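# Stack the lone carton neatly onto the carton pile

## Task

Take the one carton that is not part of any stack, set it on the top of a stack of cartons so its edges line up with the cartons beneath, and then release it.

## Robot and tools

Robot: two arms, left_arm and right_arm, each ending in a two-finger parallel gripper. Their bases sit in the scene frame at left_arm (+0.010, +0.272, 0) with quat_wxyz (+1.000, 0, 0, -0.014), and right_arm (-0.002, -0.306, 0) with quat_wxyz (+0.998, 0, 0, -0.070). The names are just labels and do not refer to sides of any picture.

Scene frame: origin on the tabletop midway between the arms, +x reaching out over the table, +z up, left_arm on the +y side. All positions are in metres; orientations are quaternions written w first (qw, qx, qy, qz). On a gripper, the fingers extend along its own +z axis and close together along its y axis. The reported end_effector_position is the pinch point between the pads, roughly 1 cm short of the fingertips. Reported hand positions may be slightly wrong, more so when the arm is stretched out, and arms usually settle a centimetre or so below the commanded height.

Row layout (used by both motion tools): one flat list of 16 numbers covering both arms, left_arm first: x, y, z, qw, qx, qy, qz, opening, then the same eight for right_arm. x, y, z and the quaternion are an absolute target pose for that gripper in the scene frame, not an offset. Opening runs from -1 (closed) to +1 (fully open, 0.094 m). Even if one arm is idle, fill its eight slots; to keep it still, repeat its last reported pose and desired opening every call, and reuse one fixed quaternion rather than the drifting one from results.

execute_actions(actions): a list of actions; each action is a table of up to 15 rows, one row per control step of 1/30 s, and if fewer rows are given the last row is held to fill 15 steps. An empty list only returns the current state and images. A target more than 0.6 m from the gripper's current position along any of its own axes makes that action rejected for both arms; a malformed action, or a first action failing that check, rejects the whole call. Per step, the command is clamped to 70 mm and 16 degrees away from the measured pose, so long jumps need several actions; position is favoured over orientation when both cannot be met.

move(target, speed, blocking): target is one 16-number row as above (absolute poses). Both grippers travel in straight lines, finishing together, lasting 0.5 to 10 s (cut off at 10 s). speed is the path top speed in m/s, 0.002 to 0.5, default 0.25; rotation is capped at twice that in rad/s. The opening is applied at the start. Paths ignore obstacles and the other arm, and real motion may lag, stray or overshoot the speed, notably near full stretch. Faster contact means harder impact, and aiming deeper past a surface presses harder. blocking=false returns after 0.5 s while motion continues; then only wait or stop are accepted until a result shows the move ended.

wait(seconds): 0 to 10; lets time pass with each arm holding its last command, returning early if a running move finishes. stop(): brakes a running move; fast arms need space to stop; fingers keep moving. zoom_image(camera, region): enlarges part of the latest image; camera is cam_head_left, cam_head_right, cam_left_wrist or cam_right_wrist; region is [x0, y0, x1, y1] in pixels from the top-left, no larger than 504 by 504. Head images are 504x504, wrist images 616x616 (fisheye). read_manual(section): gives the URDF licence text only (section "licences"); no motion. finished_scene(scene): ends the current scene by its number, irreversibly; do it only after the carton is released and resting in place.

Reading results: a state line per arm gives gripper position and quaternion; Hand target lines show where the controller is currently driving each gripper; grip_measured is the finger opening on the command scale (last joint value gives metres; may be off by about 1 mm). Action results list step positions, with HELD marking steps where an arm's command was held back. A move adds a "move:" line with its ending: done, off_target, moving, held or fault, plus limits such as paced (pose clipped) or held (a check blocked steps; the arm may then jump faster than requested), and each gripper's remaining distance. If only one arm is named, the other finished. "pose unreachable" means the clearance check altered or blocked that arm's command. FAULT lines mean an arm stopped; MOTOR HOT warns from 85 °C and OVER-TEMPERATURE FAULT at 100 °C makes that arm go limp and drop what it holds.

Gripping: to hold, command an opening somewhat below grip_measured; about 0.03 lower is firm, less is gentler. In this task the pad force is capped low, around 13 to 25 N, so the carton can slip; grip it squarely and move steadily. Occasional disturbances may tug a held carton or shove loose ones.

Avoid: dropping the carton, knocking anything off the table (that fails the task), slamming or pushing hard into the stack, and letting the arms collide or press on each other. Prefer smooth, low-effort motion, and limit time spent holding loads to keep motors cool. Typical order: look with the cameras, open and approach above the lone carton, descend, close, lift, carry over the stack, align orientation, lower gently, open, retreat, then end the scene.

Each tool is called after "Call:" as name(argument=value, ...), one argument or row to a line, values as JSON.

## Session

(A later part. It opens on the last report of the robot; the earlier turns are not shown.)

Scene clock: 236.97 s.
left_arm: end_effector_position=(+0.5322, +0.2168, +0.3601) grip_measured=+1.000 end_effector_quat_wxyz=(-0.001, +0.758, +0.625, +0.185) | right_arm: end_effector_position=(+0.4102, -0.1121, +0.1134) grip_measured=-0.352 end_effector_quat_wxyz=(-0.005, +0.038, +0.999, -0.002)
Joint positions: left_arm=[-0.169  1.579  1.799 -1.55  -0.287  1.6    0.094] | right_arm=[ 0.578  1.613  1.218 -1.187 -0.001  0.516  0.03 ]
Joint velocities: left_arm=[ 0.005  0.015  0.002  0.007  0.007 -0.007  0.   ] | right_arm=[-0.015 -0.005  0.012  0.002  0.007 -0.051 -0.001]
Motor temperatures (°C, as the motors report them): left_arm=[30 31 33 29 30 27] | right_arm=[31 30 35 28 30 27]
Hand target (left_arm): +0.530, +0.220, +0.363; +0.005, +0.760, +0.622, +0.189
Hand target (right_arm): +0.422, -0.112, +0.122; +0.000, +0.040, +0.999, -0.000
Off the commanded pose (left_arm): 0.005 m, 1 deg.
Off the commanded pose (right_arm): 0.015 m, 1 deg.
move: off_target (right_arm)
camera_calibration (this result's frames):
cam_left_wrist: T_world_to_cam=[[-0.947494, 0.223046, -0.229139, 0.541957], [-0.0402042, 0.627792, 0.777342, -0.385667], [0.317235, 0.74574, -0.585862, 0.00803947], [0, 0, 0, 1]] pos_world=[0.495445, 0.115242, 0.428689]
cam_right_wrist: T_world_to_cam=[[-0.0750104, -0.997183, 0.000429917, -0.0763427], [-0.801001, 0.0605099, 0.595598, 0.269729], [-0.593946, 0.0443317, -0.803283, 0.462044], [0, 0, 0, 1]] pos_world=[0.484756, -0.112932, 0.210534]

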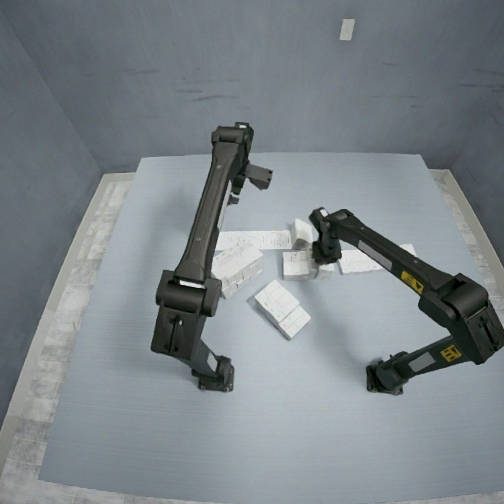

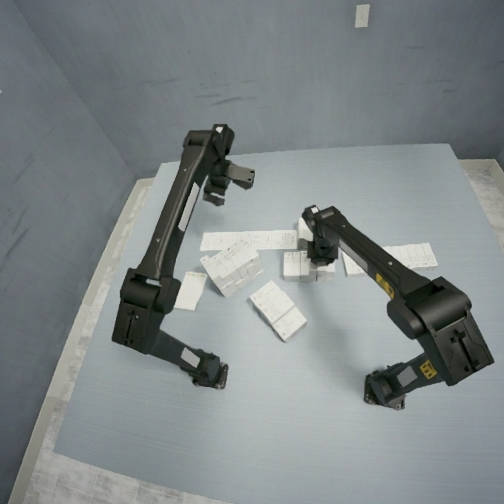

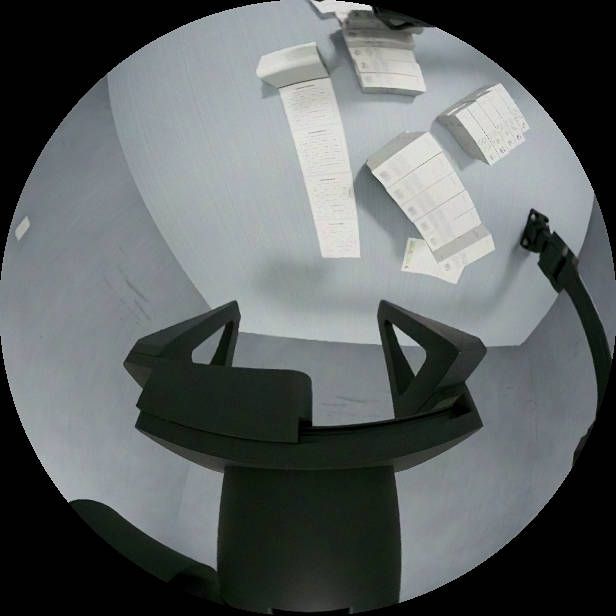

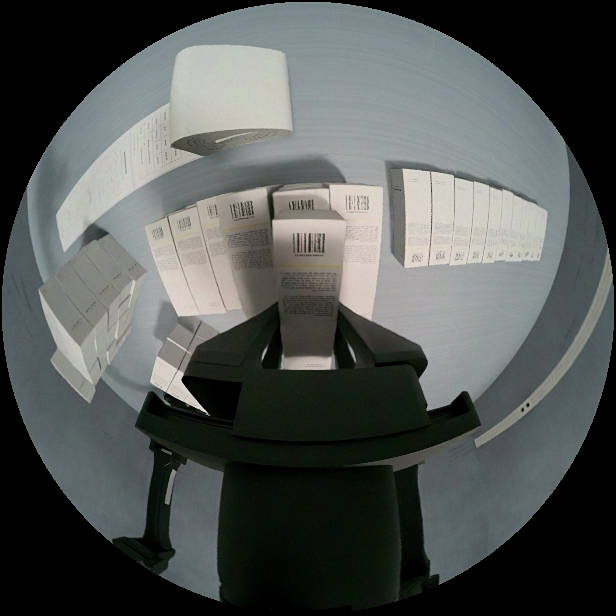

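Call:
move(
  target=[0.53,0.22,0.3633,0.005,0.76,0.622,0.189,1, 0.424,-0.112,0.16,0,0.04,0.9992,0,-0.5],
  speed=0.04,
)

Call:
move(
  target=[0.53,0.22,0.3633,0.005,0.76,0.622,0.189,1, 0.423,-0.112,0.108,0,0.04,0.9992,0,-0.5],
  speed=0.03,
)

Call:
zoom_image(
  camera="cam_right_wrist",
  region=[230, 180, 400, 280],
)

Scene clock: 246.07 s.
left_arm: end_effector_position=(+0.5322, +0.2168, +0.3601) grip_measured=+1.000 end_effector_quat_wxyz=(-0.001, +0.758, +0.625, +0.185) | right_arm: end_effector_position=(+0.4079, -0.1149, +0.1346) grip_measured=-0.352 end_effector_quat_wxyz=(-0.025, +0.040, +0.999, -0.012)
Joint positions: left_arm=[-0.169  1.579  1.799 -1.55  -0.287  1.6    0.094] | right_arm=[ 0.575  1.613  1.277 -1.291 -0.001  0.515  0.03 ]
Joint velocities: left_arm=[-0.005  0.005 -0.017 -0.022 -0.022 -0.007  0.   ] | right_arm=[-0.015 -0.015 -0.002 -0.007 -0.007  0.037 -0.001]
Motor temperatures (°C, as the motors report them): left_arm=[30 31 33 29 30 27] | right_arm=[31 30 36 28 30 27]
Hand target (left_arm): +0.530, +0.220, +0.363; +0.005, +0.760, +0.622, +0.189
Hand target (right_arm): +0.423, -0.113, +0.160; +0.000, +0.040, +0.999, -0.000
Off the commanded pose (left_arm): 0.005 m, 1 deg.
Off the commanded pose (right_arm): 0.030 m, 3 deg.
move: off_target (right_arm)
camera_calibration (this result's frames):
cam_left_wrist: T_world_to_cam=[[-0.947494, 0.223046, -0.229139, 0.541957], [-0.0402042, 0.627792, 0.777342, -0.385667], [0.317235, 0.74574, -0.585862, 0.00803947], [0, 0, 0, 1]] pos_world=[0.495445, 0.115242, 0.428689]
cam_right_wrist: T_world_to_cam=[[-0.0775687, -0.996723, 0.0229233, -0.0812536], [-0.77544, 0.0747673, 0.626979, 0.242402], [-0.626639, 0.0308584, -0.778699, 0.486303], [0, 0, 0, 1]] pos_world=[0.486402, -0.114118, 0.228564]

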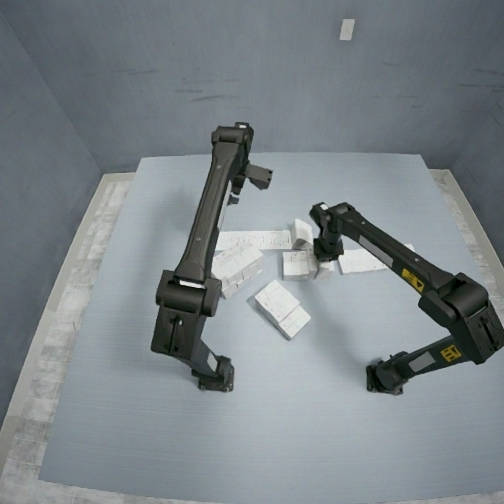

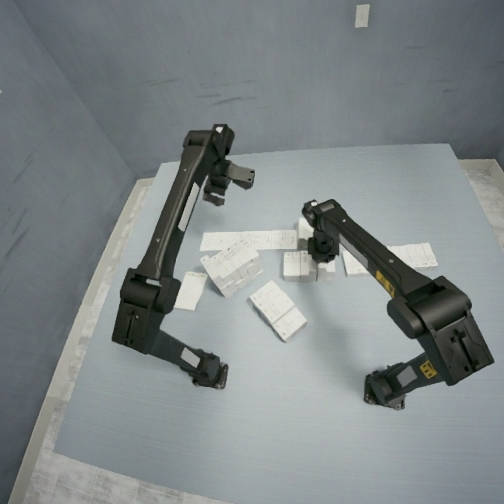

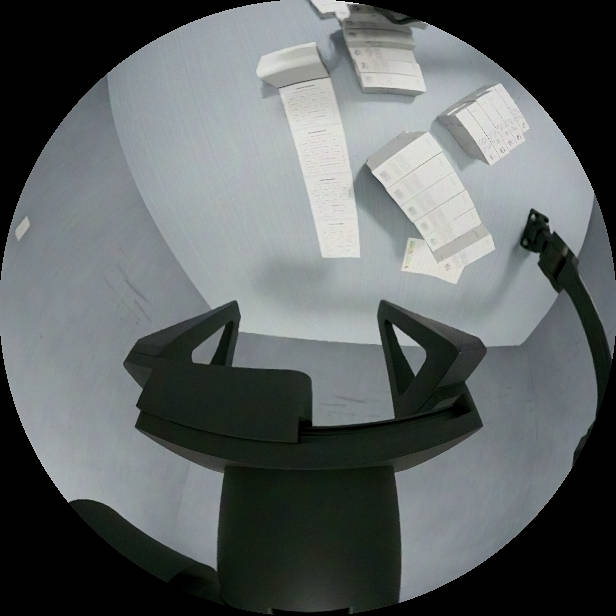

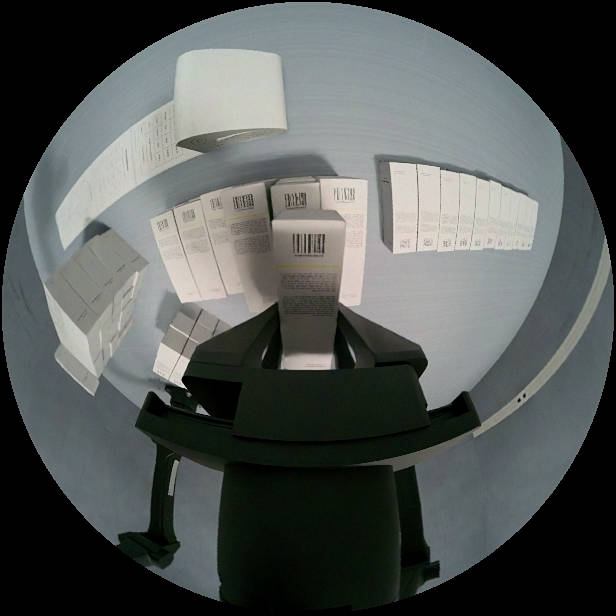

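Scene clock: 247.33 s.
left_arm: end_effector_position=(+0.5322, +0.2168, +0.3601) grip_measured=+1.000 end_effector_quat_wxyz=(-0.001, +0.758, +0.625, +0.185) | right_arm: end_effector_position=(+0.4226, -0.1081, +0.1239) grip_measured=-0.352 end_effector_quat_wxyz=(+0.011, +0.040, +0.999, +0.006)
Joint positions: left_arm=[-0.169  1.579  1.799 -1.55  -0.287  1.6    0.094] | right_arm=[ 0.575  1.613  1.248 -1.181 -0.001  0.515  0.03 ]
Joint velocities: left_arm=[-0.005 -0.015 -0.002  0.002 -0.022 -0.007  0.   ] | right_arm=[-0.005 -0.005  0.012 -0.012  0.037  0.022  0.   ]
Motor temperatures (°C, as the motors report them): left_arm=[30 31 33 29 30 27] | right_arm=[31 30 36 28 30 27]
Hand target (left_arm): +0.530, +0.220, +0.363; +0.005, +0.760, +0.622, +0.189
Hand target (right_arm): +0.423, -0.112, +0.108; -0.000, +0.040, +0.999, +0.000
Off the commanded pose (left_arm): 0.005 m, 1 deg.
Off the commanded pose (right_arm): 0.016 m, 1 deg.
move: off_target (right_arm)
camera_calibration (this result's frames):
cam_left_wrist: T_world_to_cam=[[-0.947494, 0.223046, -0.229139, 0.541957], [-0.0402042, 0.627792, 0.777342, -0.385667], [0.317235, 0.74574, -0.585862, 0.00803947], [0, 0, 0, 1]] pos_world=[0.495445, 0.115242, 0.428689]
cam_right_wrist: T_world_to_cam=[[-0.0777865, -0.996825, -0.0170119, -0.0680397], [-0.819563, 0.0542193, 0.570417, 0.283413], [-0.567684, 0.0583131, -0.821179, 0.470242], [0, 0, 0, 1]] pos_world=[0.493931, -0.110611, 0.223332]

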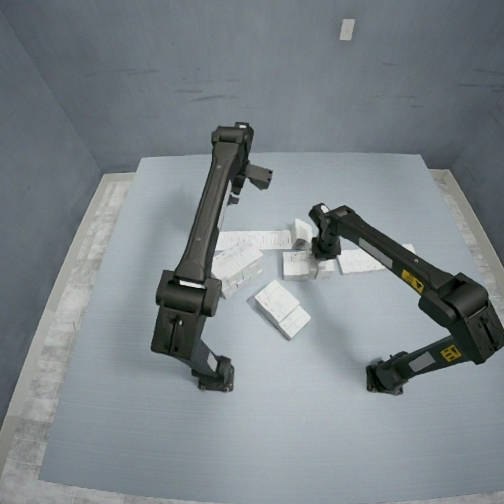

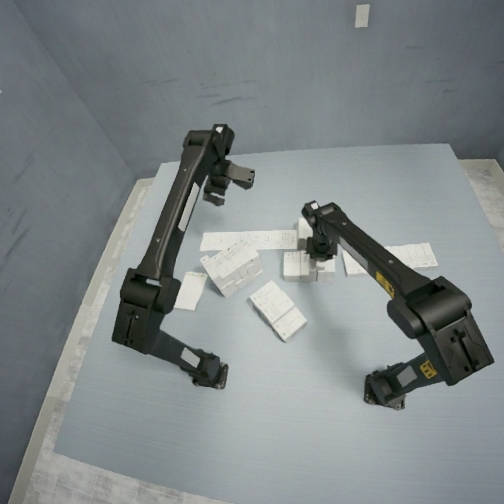

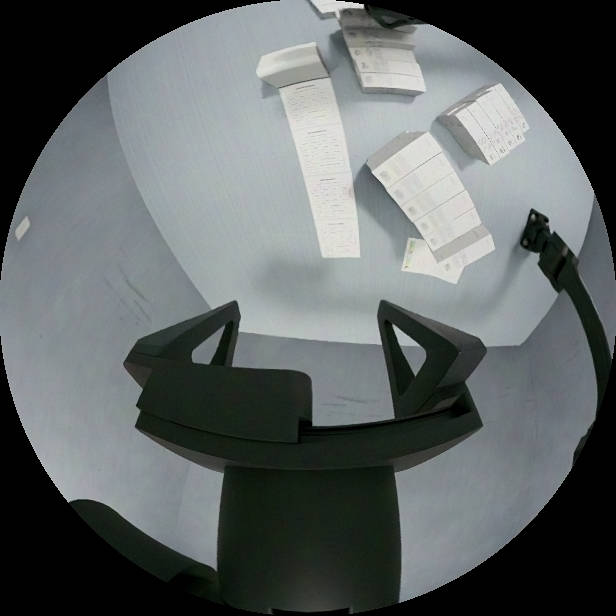

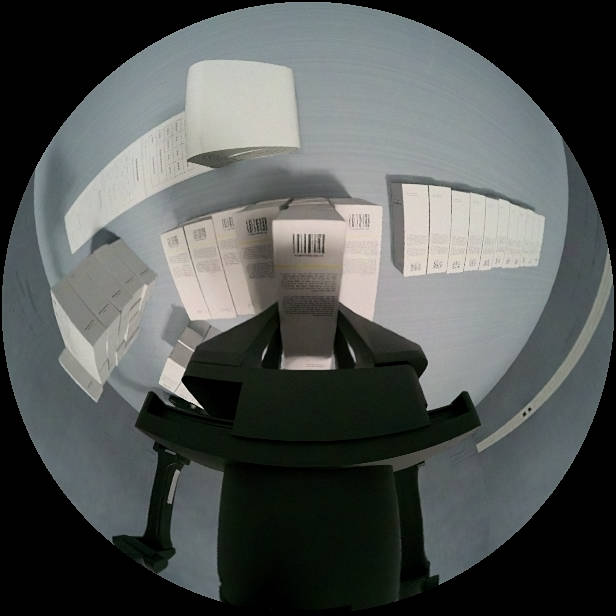

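Region (230, 180, 400, 280) of cam_right_wrist's 616x616 image, scaled by 2.965, with more detail than that image has; it fills the top 296 rows of this view, and the rest is white.

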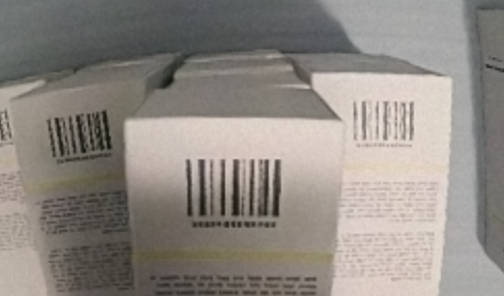

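Call:
move(
  target=[0.53,0.22,0.3633,0.005,0.76,0.622,0.189,1, 0.423,-0.115,0.097,0,0.04,0.9992,0,-0.5],
  speed=0.015,
)

Call:
zoom_image(
  camera="cam_right_wrist",
  region=[230, 180, 400, 280],
)

Scene clock: 254.33 s.
left_arm: end_effector_position=(+0.5322, +0.2168, +0.3601) grip_measured=+1.000 end_effector_quat_wxyz=(-0.001, +0.758, +0.625, +0.185) | right_arm: end_effector_position=(+0.4229, -0.1103, +0.1162) grip_measured=-0.352 end_effector_quat_wxyz=(+0.014, +0.040, +0.999, +0.008)
Joint positions: left_arm=[-0.169  1.579  1.799 -1.55  -0.287  1.6    0.094] | right_arm=[ 0.57   1.614  1.227 -1.152 -0.001  0.511  0.03 ]
Joint velocities: left_arm=[ 0.005 -0.005  0.012  0.002  0.037 -0.007  0.   ] | right_arm=[-0.005 -0.005 -0.017  0.012  0.037 -0.066 -0.001]
Motor temperatures (°C, as the motors report them): left_arm=[30 31 33 29 30 27] | right_arm=[31 30 36 28 30 27]
Hand target (left_arm): +0.530, +0.220, +0.363; +0.005, +0.760, +0.622, +0.189
Hand target (right_arm): +0.423, -0.115, +0.097; +0.000, +0.040, +0.999, +0.000
Off the commanded pose (left_arm): 0.005 m, 1 deg.
Off the commanded pose (right_arm): 0.020 m, 2 deg.
move: off_target (right_arm)
camera_calibration (this result's frames):
cam_left_wrist: T_world_to_cam=[[-0.947494, 0.223046, -0.229139, 0.541957], [-0.0402042, 0.627792, 0.777342, -0.385667], [0.317235, 0.74574, -0.585862, 0.00803947], [0, 0, 0, 1]] pos_world=[0.495445, 0.115242, 0.428689]
cam_right_wrist: T_world_to_cam=[[-0.0780371, -0.996737, -0.0206422, -0.0698387], [-0.823505, 0.0527764, 0.564849, 0.290267], [-0.561917, 0.0610782, -0.824936, 0.462562], [0, 0, 0, 1]] pos_world=[0.493508, -0.113183, 0.216185]

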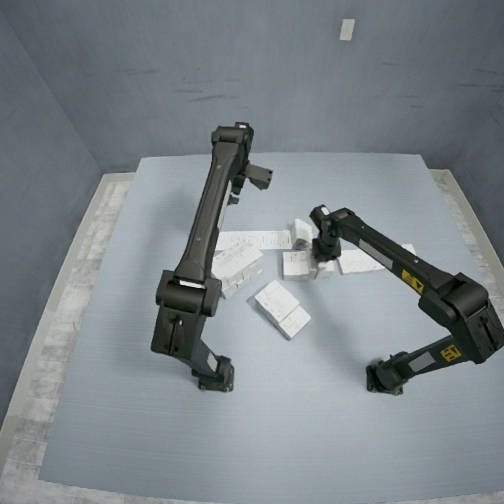

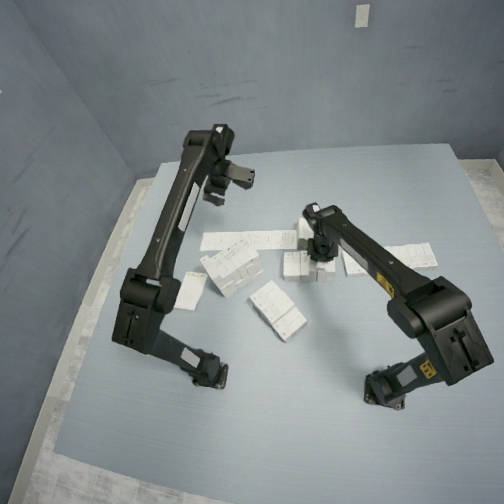

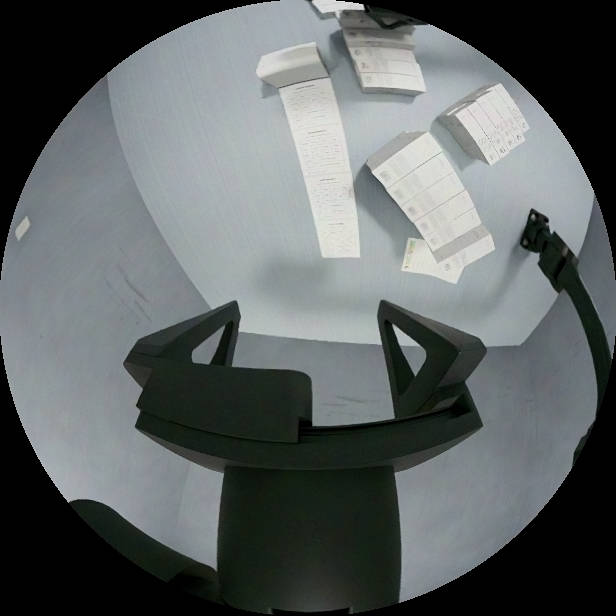

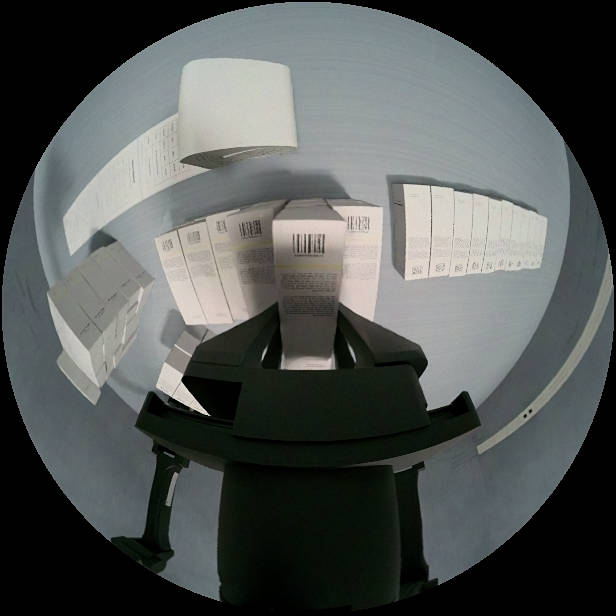

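Region (230, 180, 400, 280) of cam_right_wrist's 616x616 image, scaled by 2.965, with more detail than that image has; it fills the top 296 rows of this view, and the rest is white.

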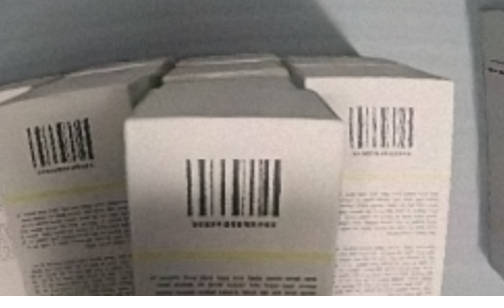

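Call:
move(
  target=[0.53,0.22,0.3633,0.005,0.76,0.622,0.189,1, 0.423,-0.115,0.092,0,0.04,0.9992,0,-0.5],
  speed=0.01,
)

Call:
execute_actions(
  actions=[
    [[0.53,0.22,0.3633,0.005,0.76,0.622,0.189,1, 0.423,-0.115,0.097,0,0.04,0.9992,0,-0.2]],
    [[0.53,0.22,0.3633,0.005,0.76,0.622,0.189,1, 0.423,-0.115,0.1,0,0.04,0.9992,0,0.2]],
  ],
)

Scene clock: 262.40 s.
left_arm: end_effector_position=(+0.5322, +0.2168, +0.3601) grip_measured=+1.000 end_effector_quat_wxyz=(-0.001, +0.758, +0.625, +0.185) | right_arm: end_effector_position=(+0.4231, -0.1102, +0.1144) grip_measured=-0.352 end_effector_quat_wxyz=(+0.016, +0.040, +0.999, +0.009)
Joint positions: left_arm=[-0.169  1.579  1.799 -1.55  -0.287  1.6    0.094] | right_arm=[ 0.57   1.614  1.223 -1.142 -0.001  0.511  0.03 ]
Joint velocities: left_arm=[-0.005  0.005  0.007 -0.007  0.022  0.081  0.   ] | right_arm=[-0.015 -0.015 -0.007 -0.007 -0.007  0.037 -0.   ]
Motor temperatures (°C, as the motors report them): left_arm=[30 31 33 29 30 27] | right_arm=[31 30 35 28 30 27]
Hand target (left_arm): +0.530, +0.220, +0.363; +0.005, +0.760, +0.622, +0.189
Hand target (right_arm): +0.422, -0.115, +0.093; -0.000, +0.040, +0.999, +0.000
Off the commanded pose (left_arm): 0.005 m, 1 deg.
Off the commanded pose (right_arm): 0.023 m, 2 deg.
move: off_target (right_arm)
camera_calibration (this result's frames):
cam_left_wrist: T_world_to_cam=[[-0.947494, 0.223046, -0.229139, 0.541957], [-0.0402042, 0.627792, 0.777342, -0.385667], [0.317235, 0.74574, -0.585862, 0.00803947], [0, 0, 0, 1]] pos_world=[0.495445, 0.115242, 0.428689]
cam_right_wrist: T_world_to_cam=[[-0.0775823, -0.996732, -0.0224899, -0.0697089], [-0.82548, 0.0515703, 0.56207, 0.292577], [-0.559073, 0.0621716, -0.826784, 0.460282], [0, 0, 0, 1]] pos_world=[0.49344, -0.113186, 0.214538]

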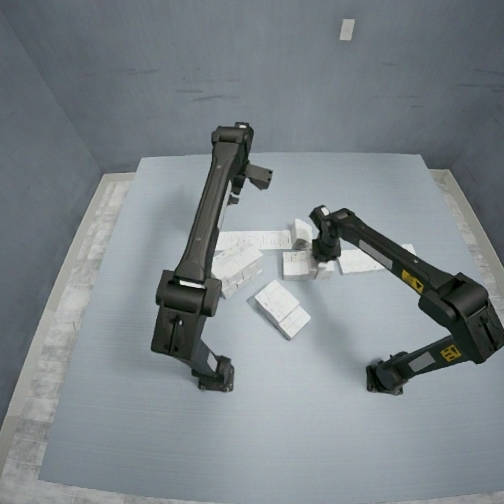

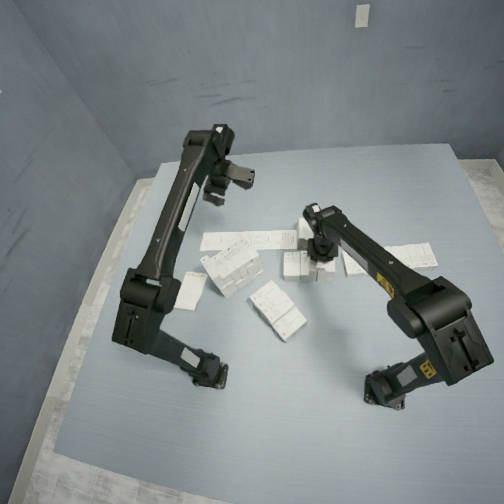

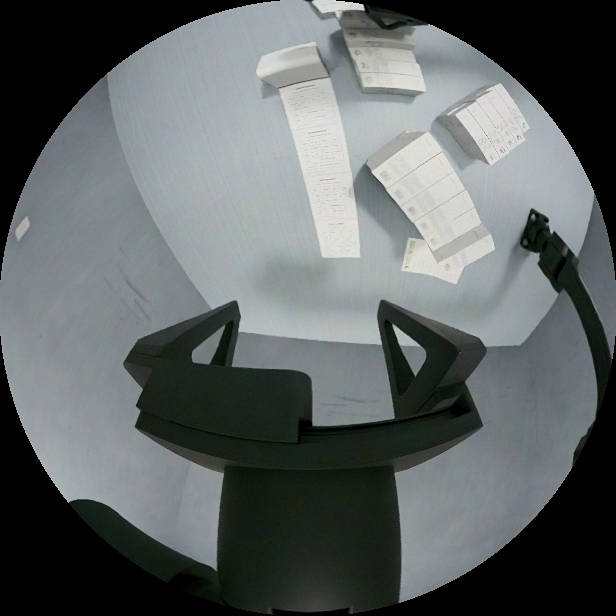

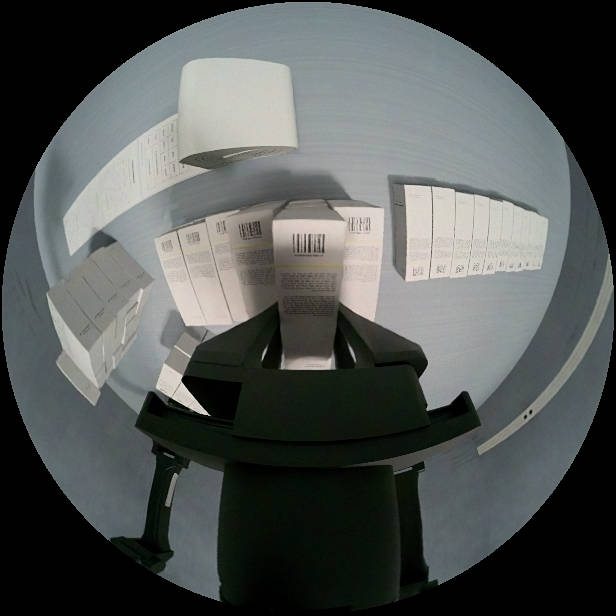

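Scene clock: 263.40 s.
left_arm: end_effector_position=(+0.5322, +0.2168, +0.3601) grip_measured=+1.000 end_effector_quat_wxyz=(-0.001, +0.758, +0.625, +0.185) | right_arm: end_effector_position=(+0.4231, -0.1102, +0.1144) grip_measured=+0.198 end_effector_quat_wxyz=(+0.016, +0.040, +0.999, +0.009)
Joint positions: left_arm=[-0.169  1.579  1.799 -1.55  -0.287  1.6    0.094] | right_arm=[ 0.57   1.614  1.223 -1.142 -0.001  0.511  0.056]
Joint velocities: left_arm=[-0.005 -0.005 -0.017 -0.012 -0.037 -0.022  0.   ] | right_arm=[ 0.005 -0.015 -0.017  0.007 -0.007 -0.066  0.001]
Motor temperatures (°C, as the motors report them): left_arm=[30 31 33 29 30 27] | right_arm=[31 30 35 28 30 27]
Hand target (left_arm): +0.530, +0.220, +0.363; +0.005, +0.760, +0.622, +0.189
Hand target (right_arm): +0.423, -0.115, +0.100; +0.000, +0.040, +0.999, +0.000
Off the commanded pose (left_arm): 0.005 m, 1 deg.
Off the commanded pose (right_arm): 0.015 m, 2 deg.
Step readings (end_effector_position; steps 1 to 15: 1st action; 16 to 30: 2nd action):
0: left_arm (+0.5322, +0.2168, +0.3601) | right_arm (+0.4231, -0.1102, +0.1144)
1: left_arm (+0.5322, +0.2168, +0.3601) | right_arm (+0.4231, -0.1102, +0.1144)
2: left_arm (+0.5322, +0.2168, +0.3601) | right_arm (+0.4231, -0.1102, +0.1144)
4: left_arm (+0.5322, +0.2168, +0.3601) | right_arm (+0.4231, -0.1102, +0.1144)
8: left_arm (+0.5322, +0.2168, +0.3601) | right_arm (+0.4231, -0.1102, +0.1144)
15: left_arm (+0.5322, +0.2168, +0.3601) | right_arm (+0.4231, -0.1102, +0.1144)
16: left_arm (+0.5322, +0.2168, +0.3601) | right_arm (+0.4231, -0.1102, +0.1144)
17: left_arm (+0.5322, +0.2168, +0.3601) | right_arm (+0.4231, -0.1102, +0.1144)
19: left_arm (+0.5322, +0.2168, +0.3601) | right_arm (+0.4231, -0.1102, +0.1144)
23: left_arm (+0.5322, +0.2168, +0.3601) | right_arm (+0.4231, -0.1102, +0.1144)
30: end_effector_position above
camera_calibration (this result's frames):
cam_left_wrist: T_world_to_cam=[[-0.947494, 0.223046, -0.229139, 0.541957], [-0.0402042, 0.627792, 0.777342, -0.385667], [0.317235, 0.74574, -0.585862, 0.00803947], [0, 0, 0, 1]] pos_world=[0.495445, 0.115242, 0.428689]
cam_right_wrist: T_world_to_cam=[[-0.0775823, -0.996732, -0.0224899, -0.0697089], [-0.82548, 0.0515703, 0.56207, 0.292577], [-0.559073, 0.0621716, -0.826784, 0.460282], [0, 0, 0, 1]] pos_world=[0.49344, -0.113186, 0.214538]

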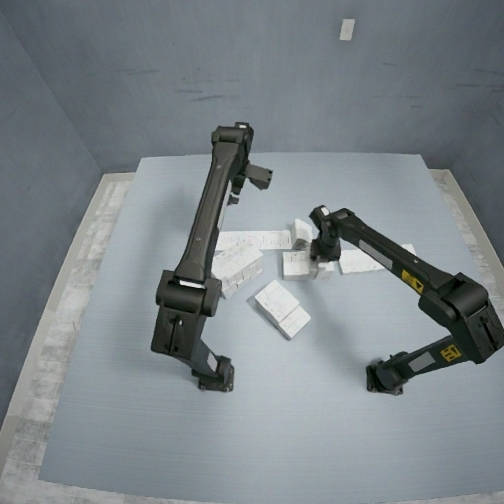

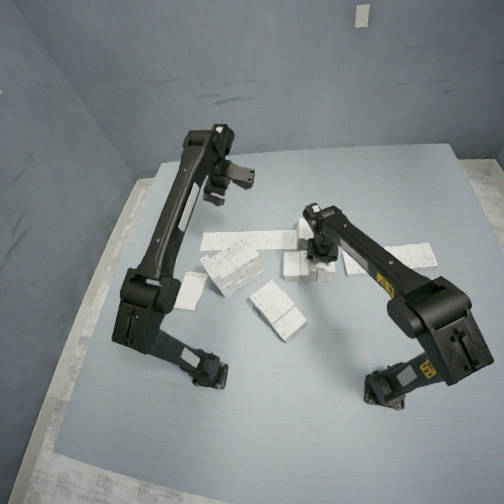

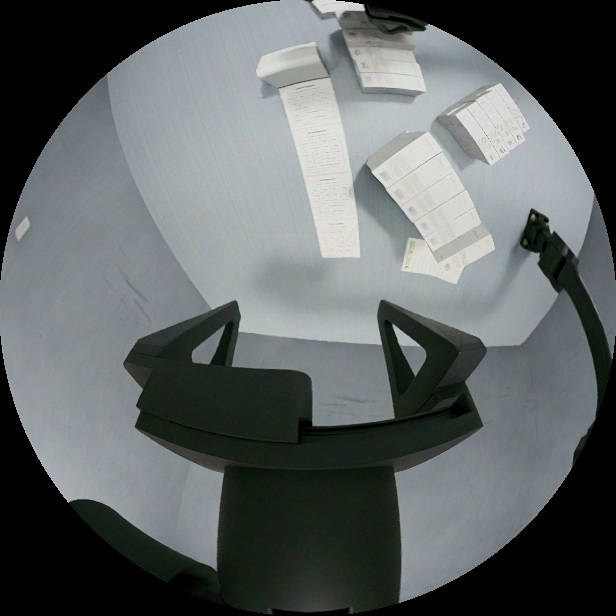

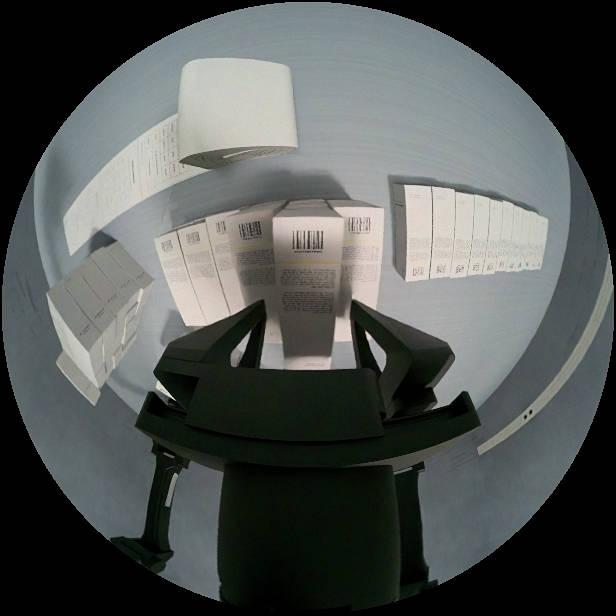

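Call:
move(
  target=[0.53,0.22,0.3633,0.005,0.76,0.622,0.189,1, 0.43,-0.115,0.22,0,0.04,0.9992,0,0.2],
  speed=0.15,
)

Call:
zoom_image(
  camera="cam_right_wrist",
  region=[200, 160, 420, 340],
)

Scene clock: 269.10 s.
left_arm: end_effector_position=(+0.5322, +0.2168, +0.3601) grip_measured=+1.000 end_effector_quat_wxyz=(-0.001, +0.758, +0.625, +0.185) | right_arm: end_effector_position=(+0.4187, -0.1157, +0.2027) grip_measured=+0.198 end_effector_quat_wxyz=(-0.016, +0.041, +0.999, -0.007)
Joint positions: left_arm=[-0.169  1.579  1.799 -1.55  -0.287  1.6    0.094] | right_arm=[ 0.564  1.58   1.422 -1.447 -0.001  0.506  0.056]
Joint velocities: left_arm=[-0.015 -0.005 -0.012 -0.002  0.007 -0.037  0.   ] | right_arm=[-0.024 -0.015 -0.002 -0.007 -0.051  0.007 -0.   ]
Motor temperatures (°C, as the motors report them): left_arm=[30 32 33 29 30 27] | right_arm=[31 30 35 28 30 27]
Hand target (left_arm): +0.530, +0.220, +0.363; +0.005, +0.760, +0.622, +0.189
Hand target (right_arm): +0.429, -0.116, +0.220; +0.000, +0.040, +0.999, -0.000
Off the commanded pose (left_arm): 0.005 m, 1 deg.
Off the commanded pose (right_arm): 0.021 m, 2 deg.
move: off_target (right_arm)
camera_calibration (this result's frames):
cam_left_wrist: T_world_to_cam=[[-0.947494, 0.223046, -0.229139, 0.541957], [-0.0402042, 0.627792, 0.777342, -0.385667], [0.317235, 0.74574, -0.585862, 0.00803947], [0, 0, 0, 1]] pos_world=[0.495445, 0.115242, 0.428689]
cam_right_wrist: T_world_to_cam=[[-0.0794364, -0.996766, 0.012122, -0.0798121], [-0.787254, 0.0701898, 0.612622, 0.215487], [-0.611491, 0.0391214, -0.790283, 0.54305], [0, 0, 0, 1]] pos_world=[0.495373, -0.115924, 0.298118]

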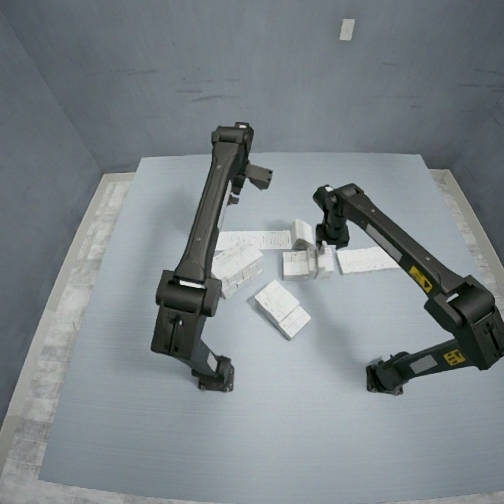

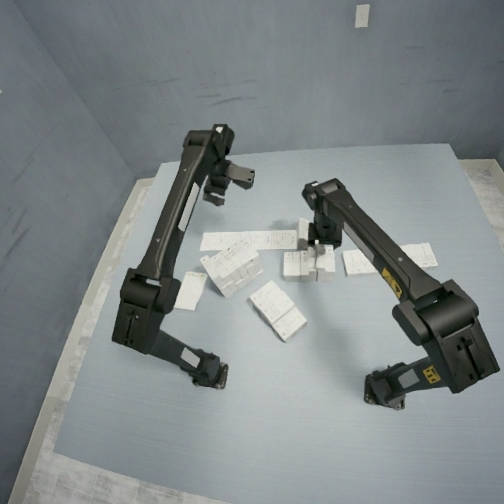

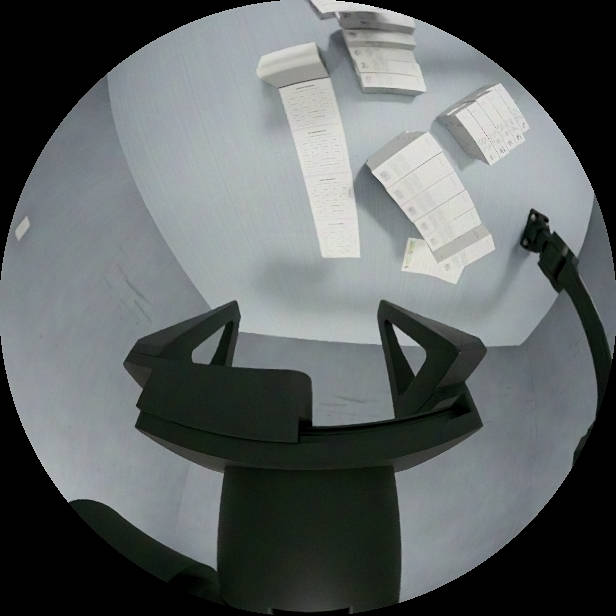

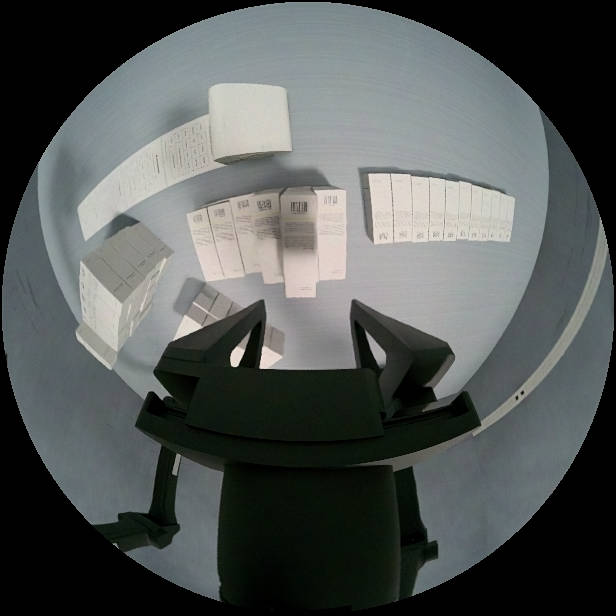

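Region (200, 160, 420, 340) of cam_right_wrist's 616x616 image, scaled by 2.291, with more detail than that image has; it fills the top 412 rows of this view, and the rest is white.

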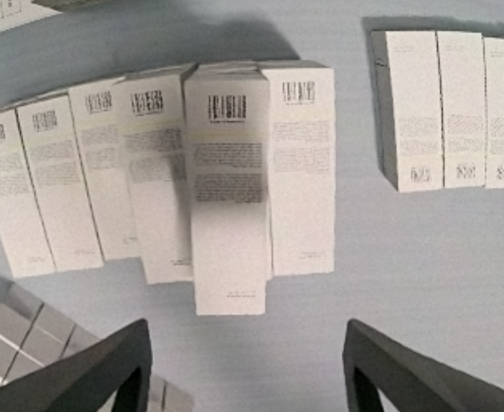

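Call:
finished_scene(
  scene=1,
)

The scene is finished: the task was done.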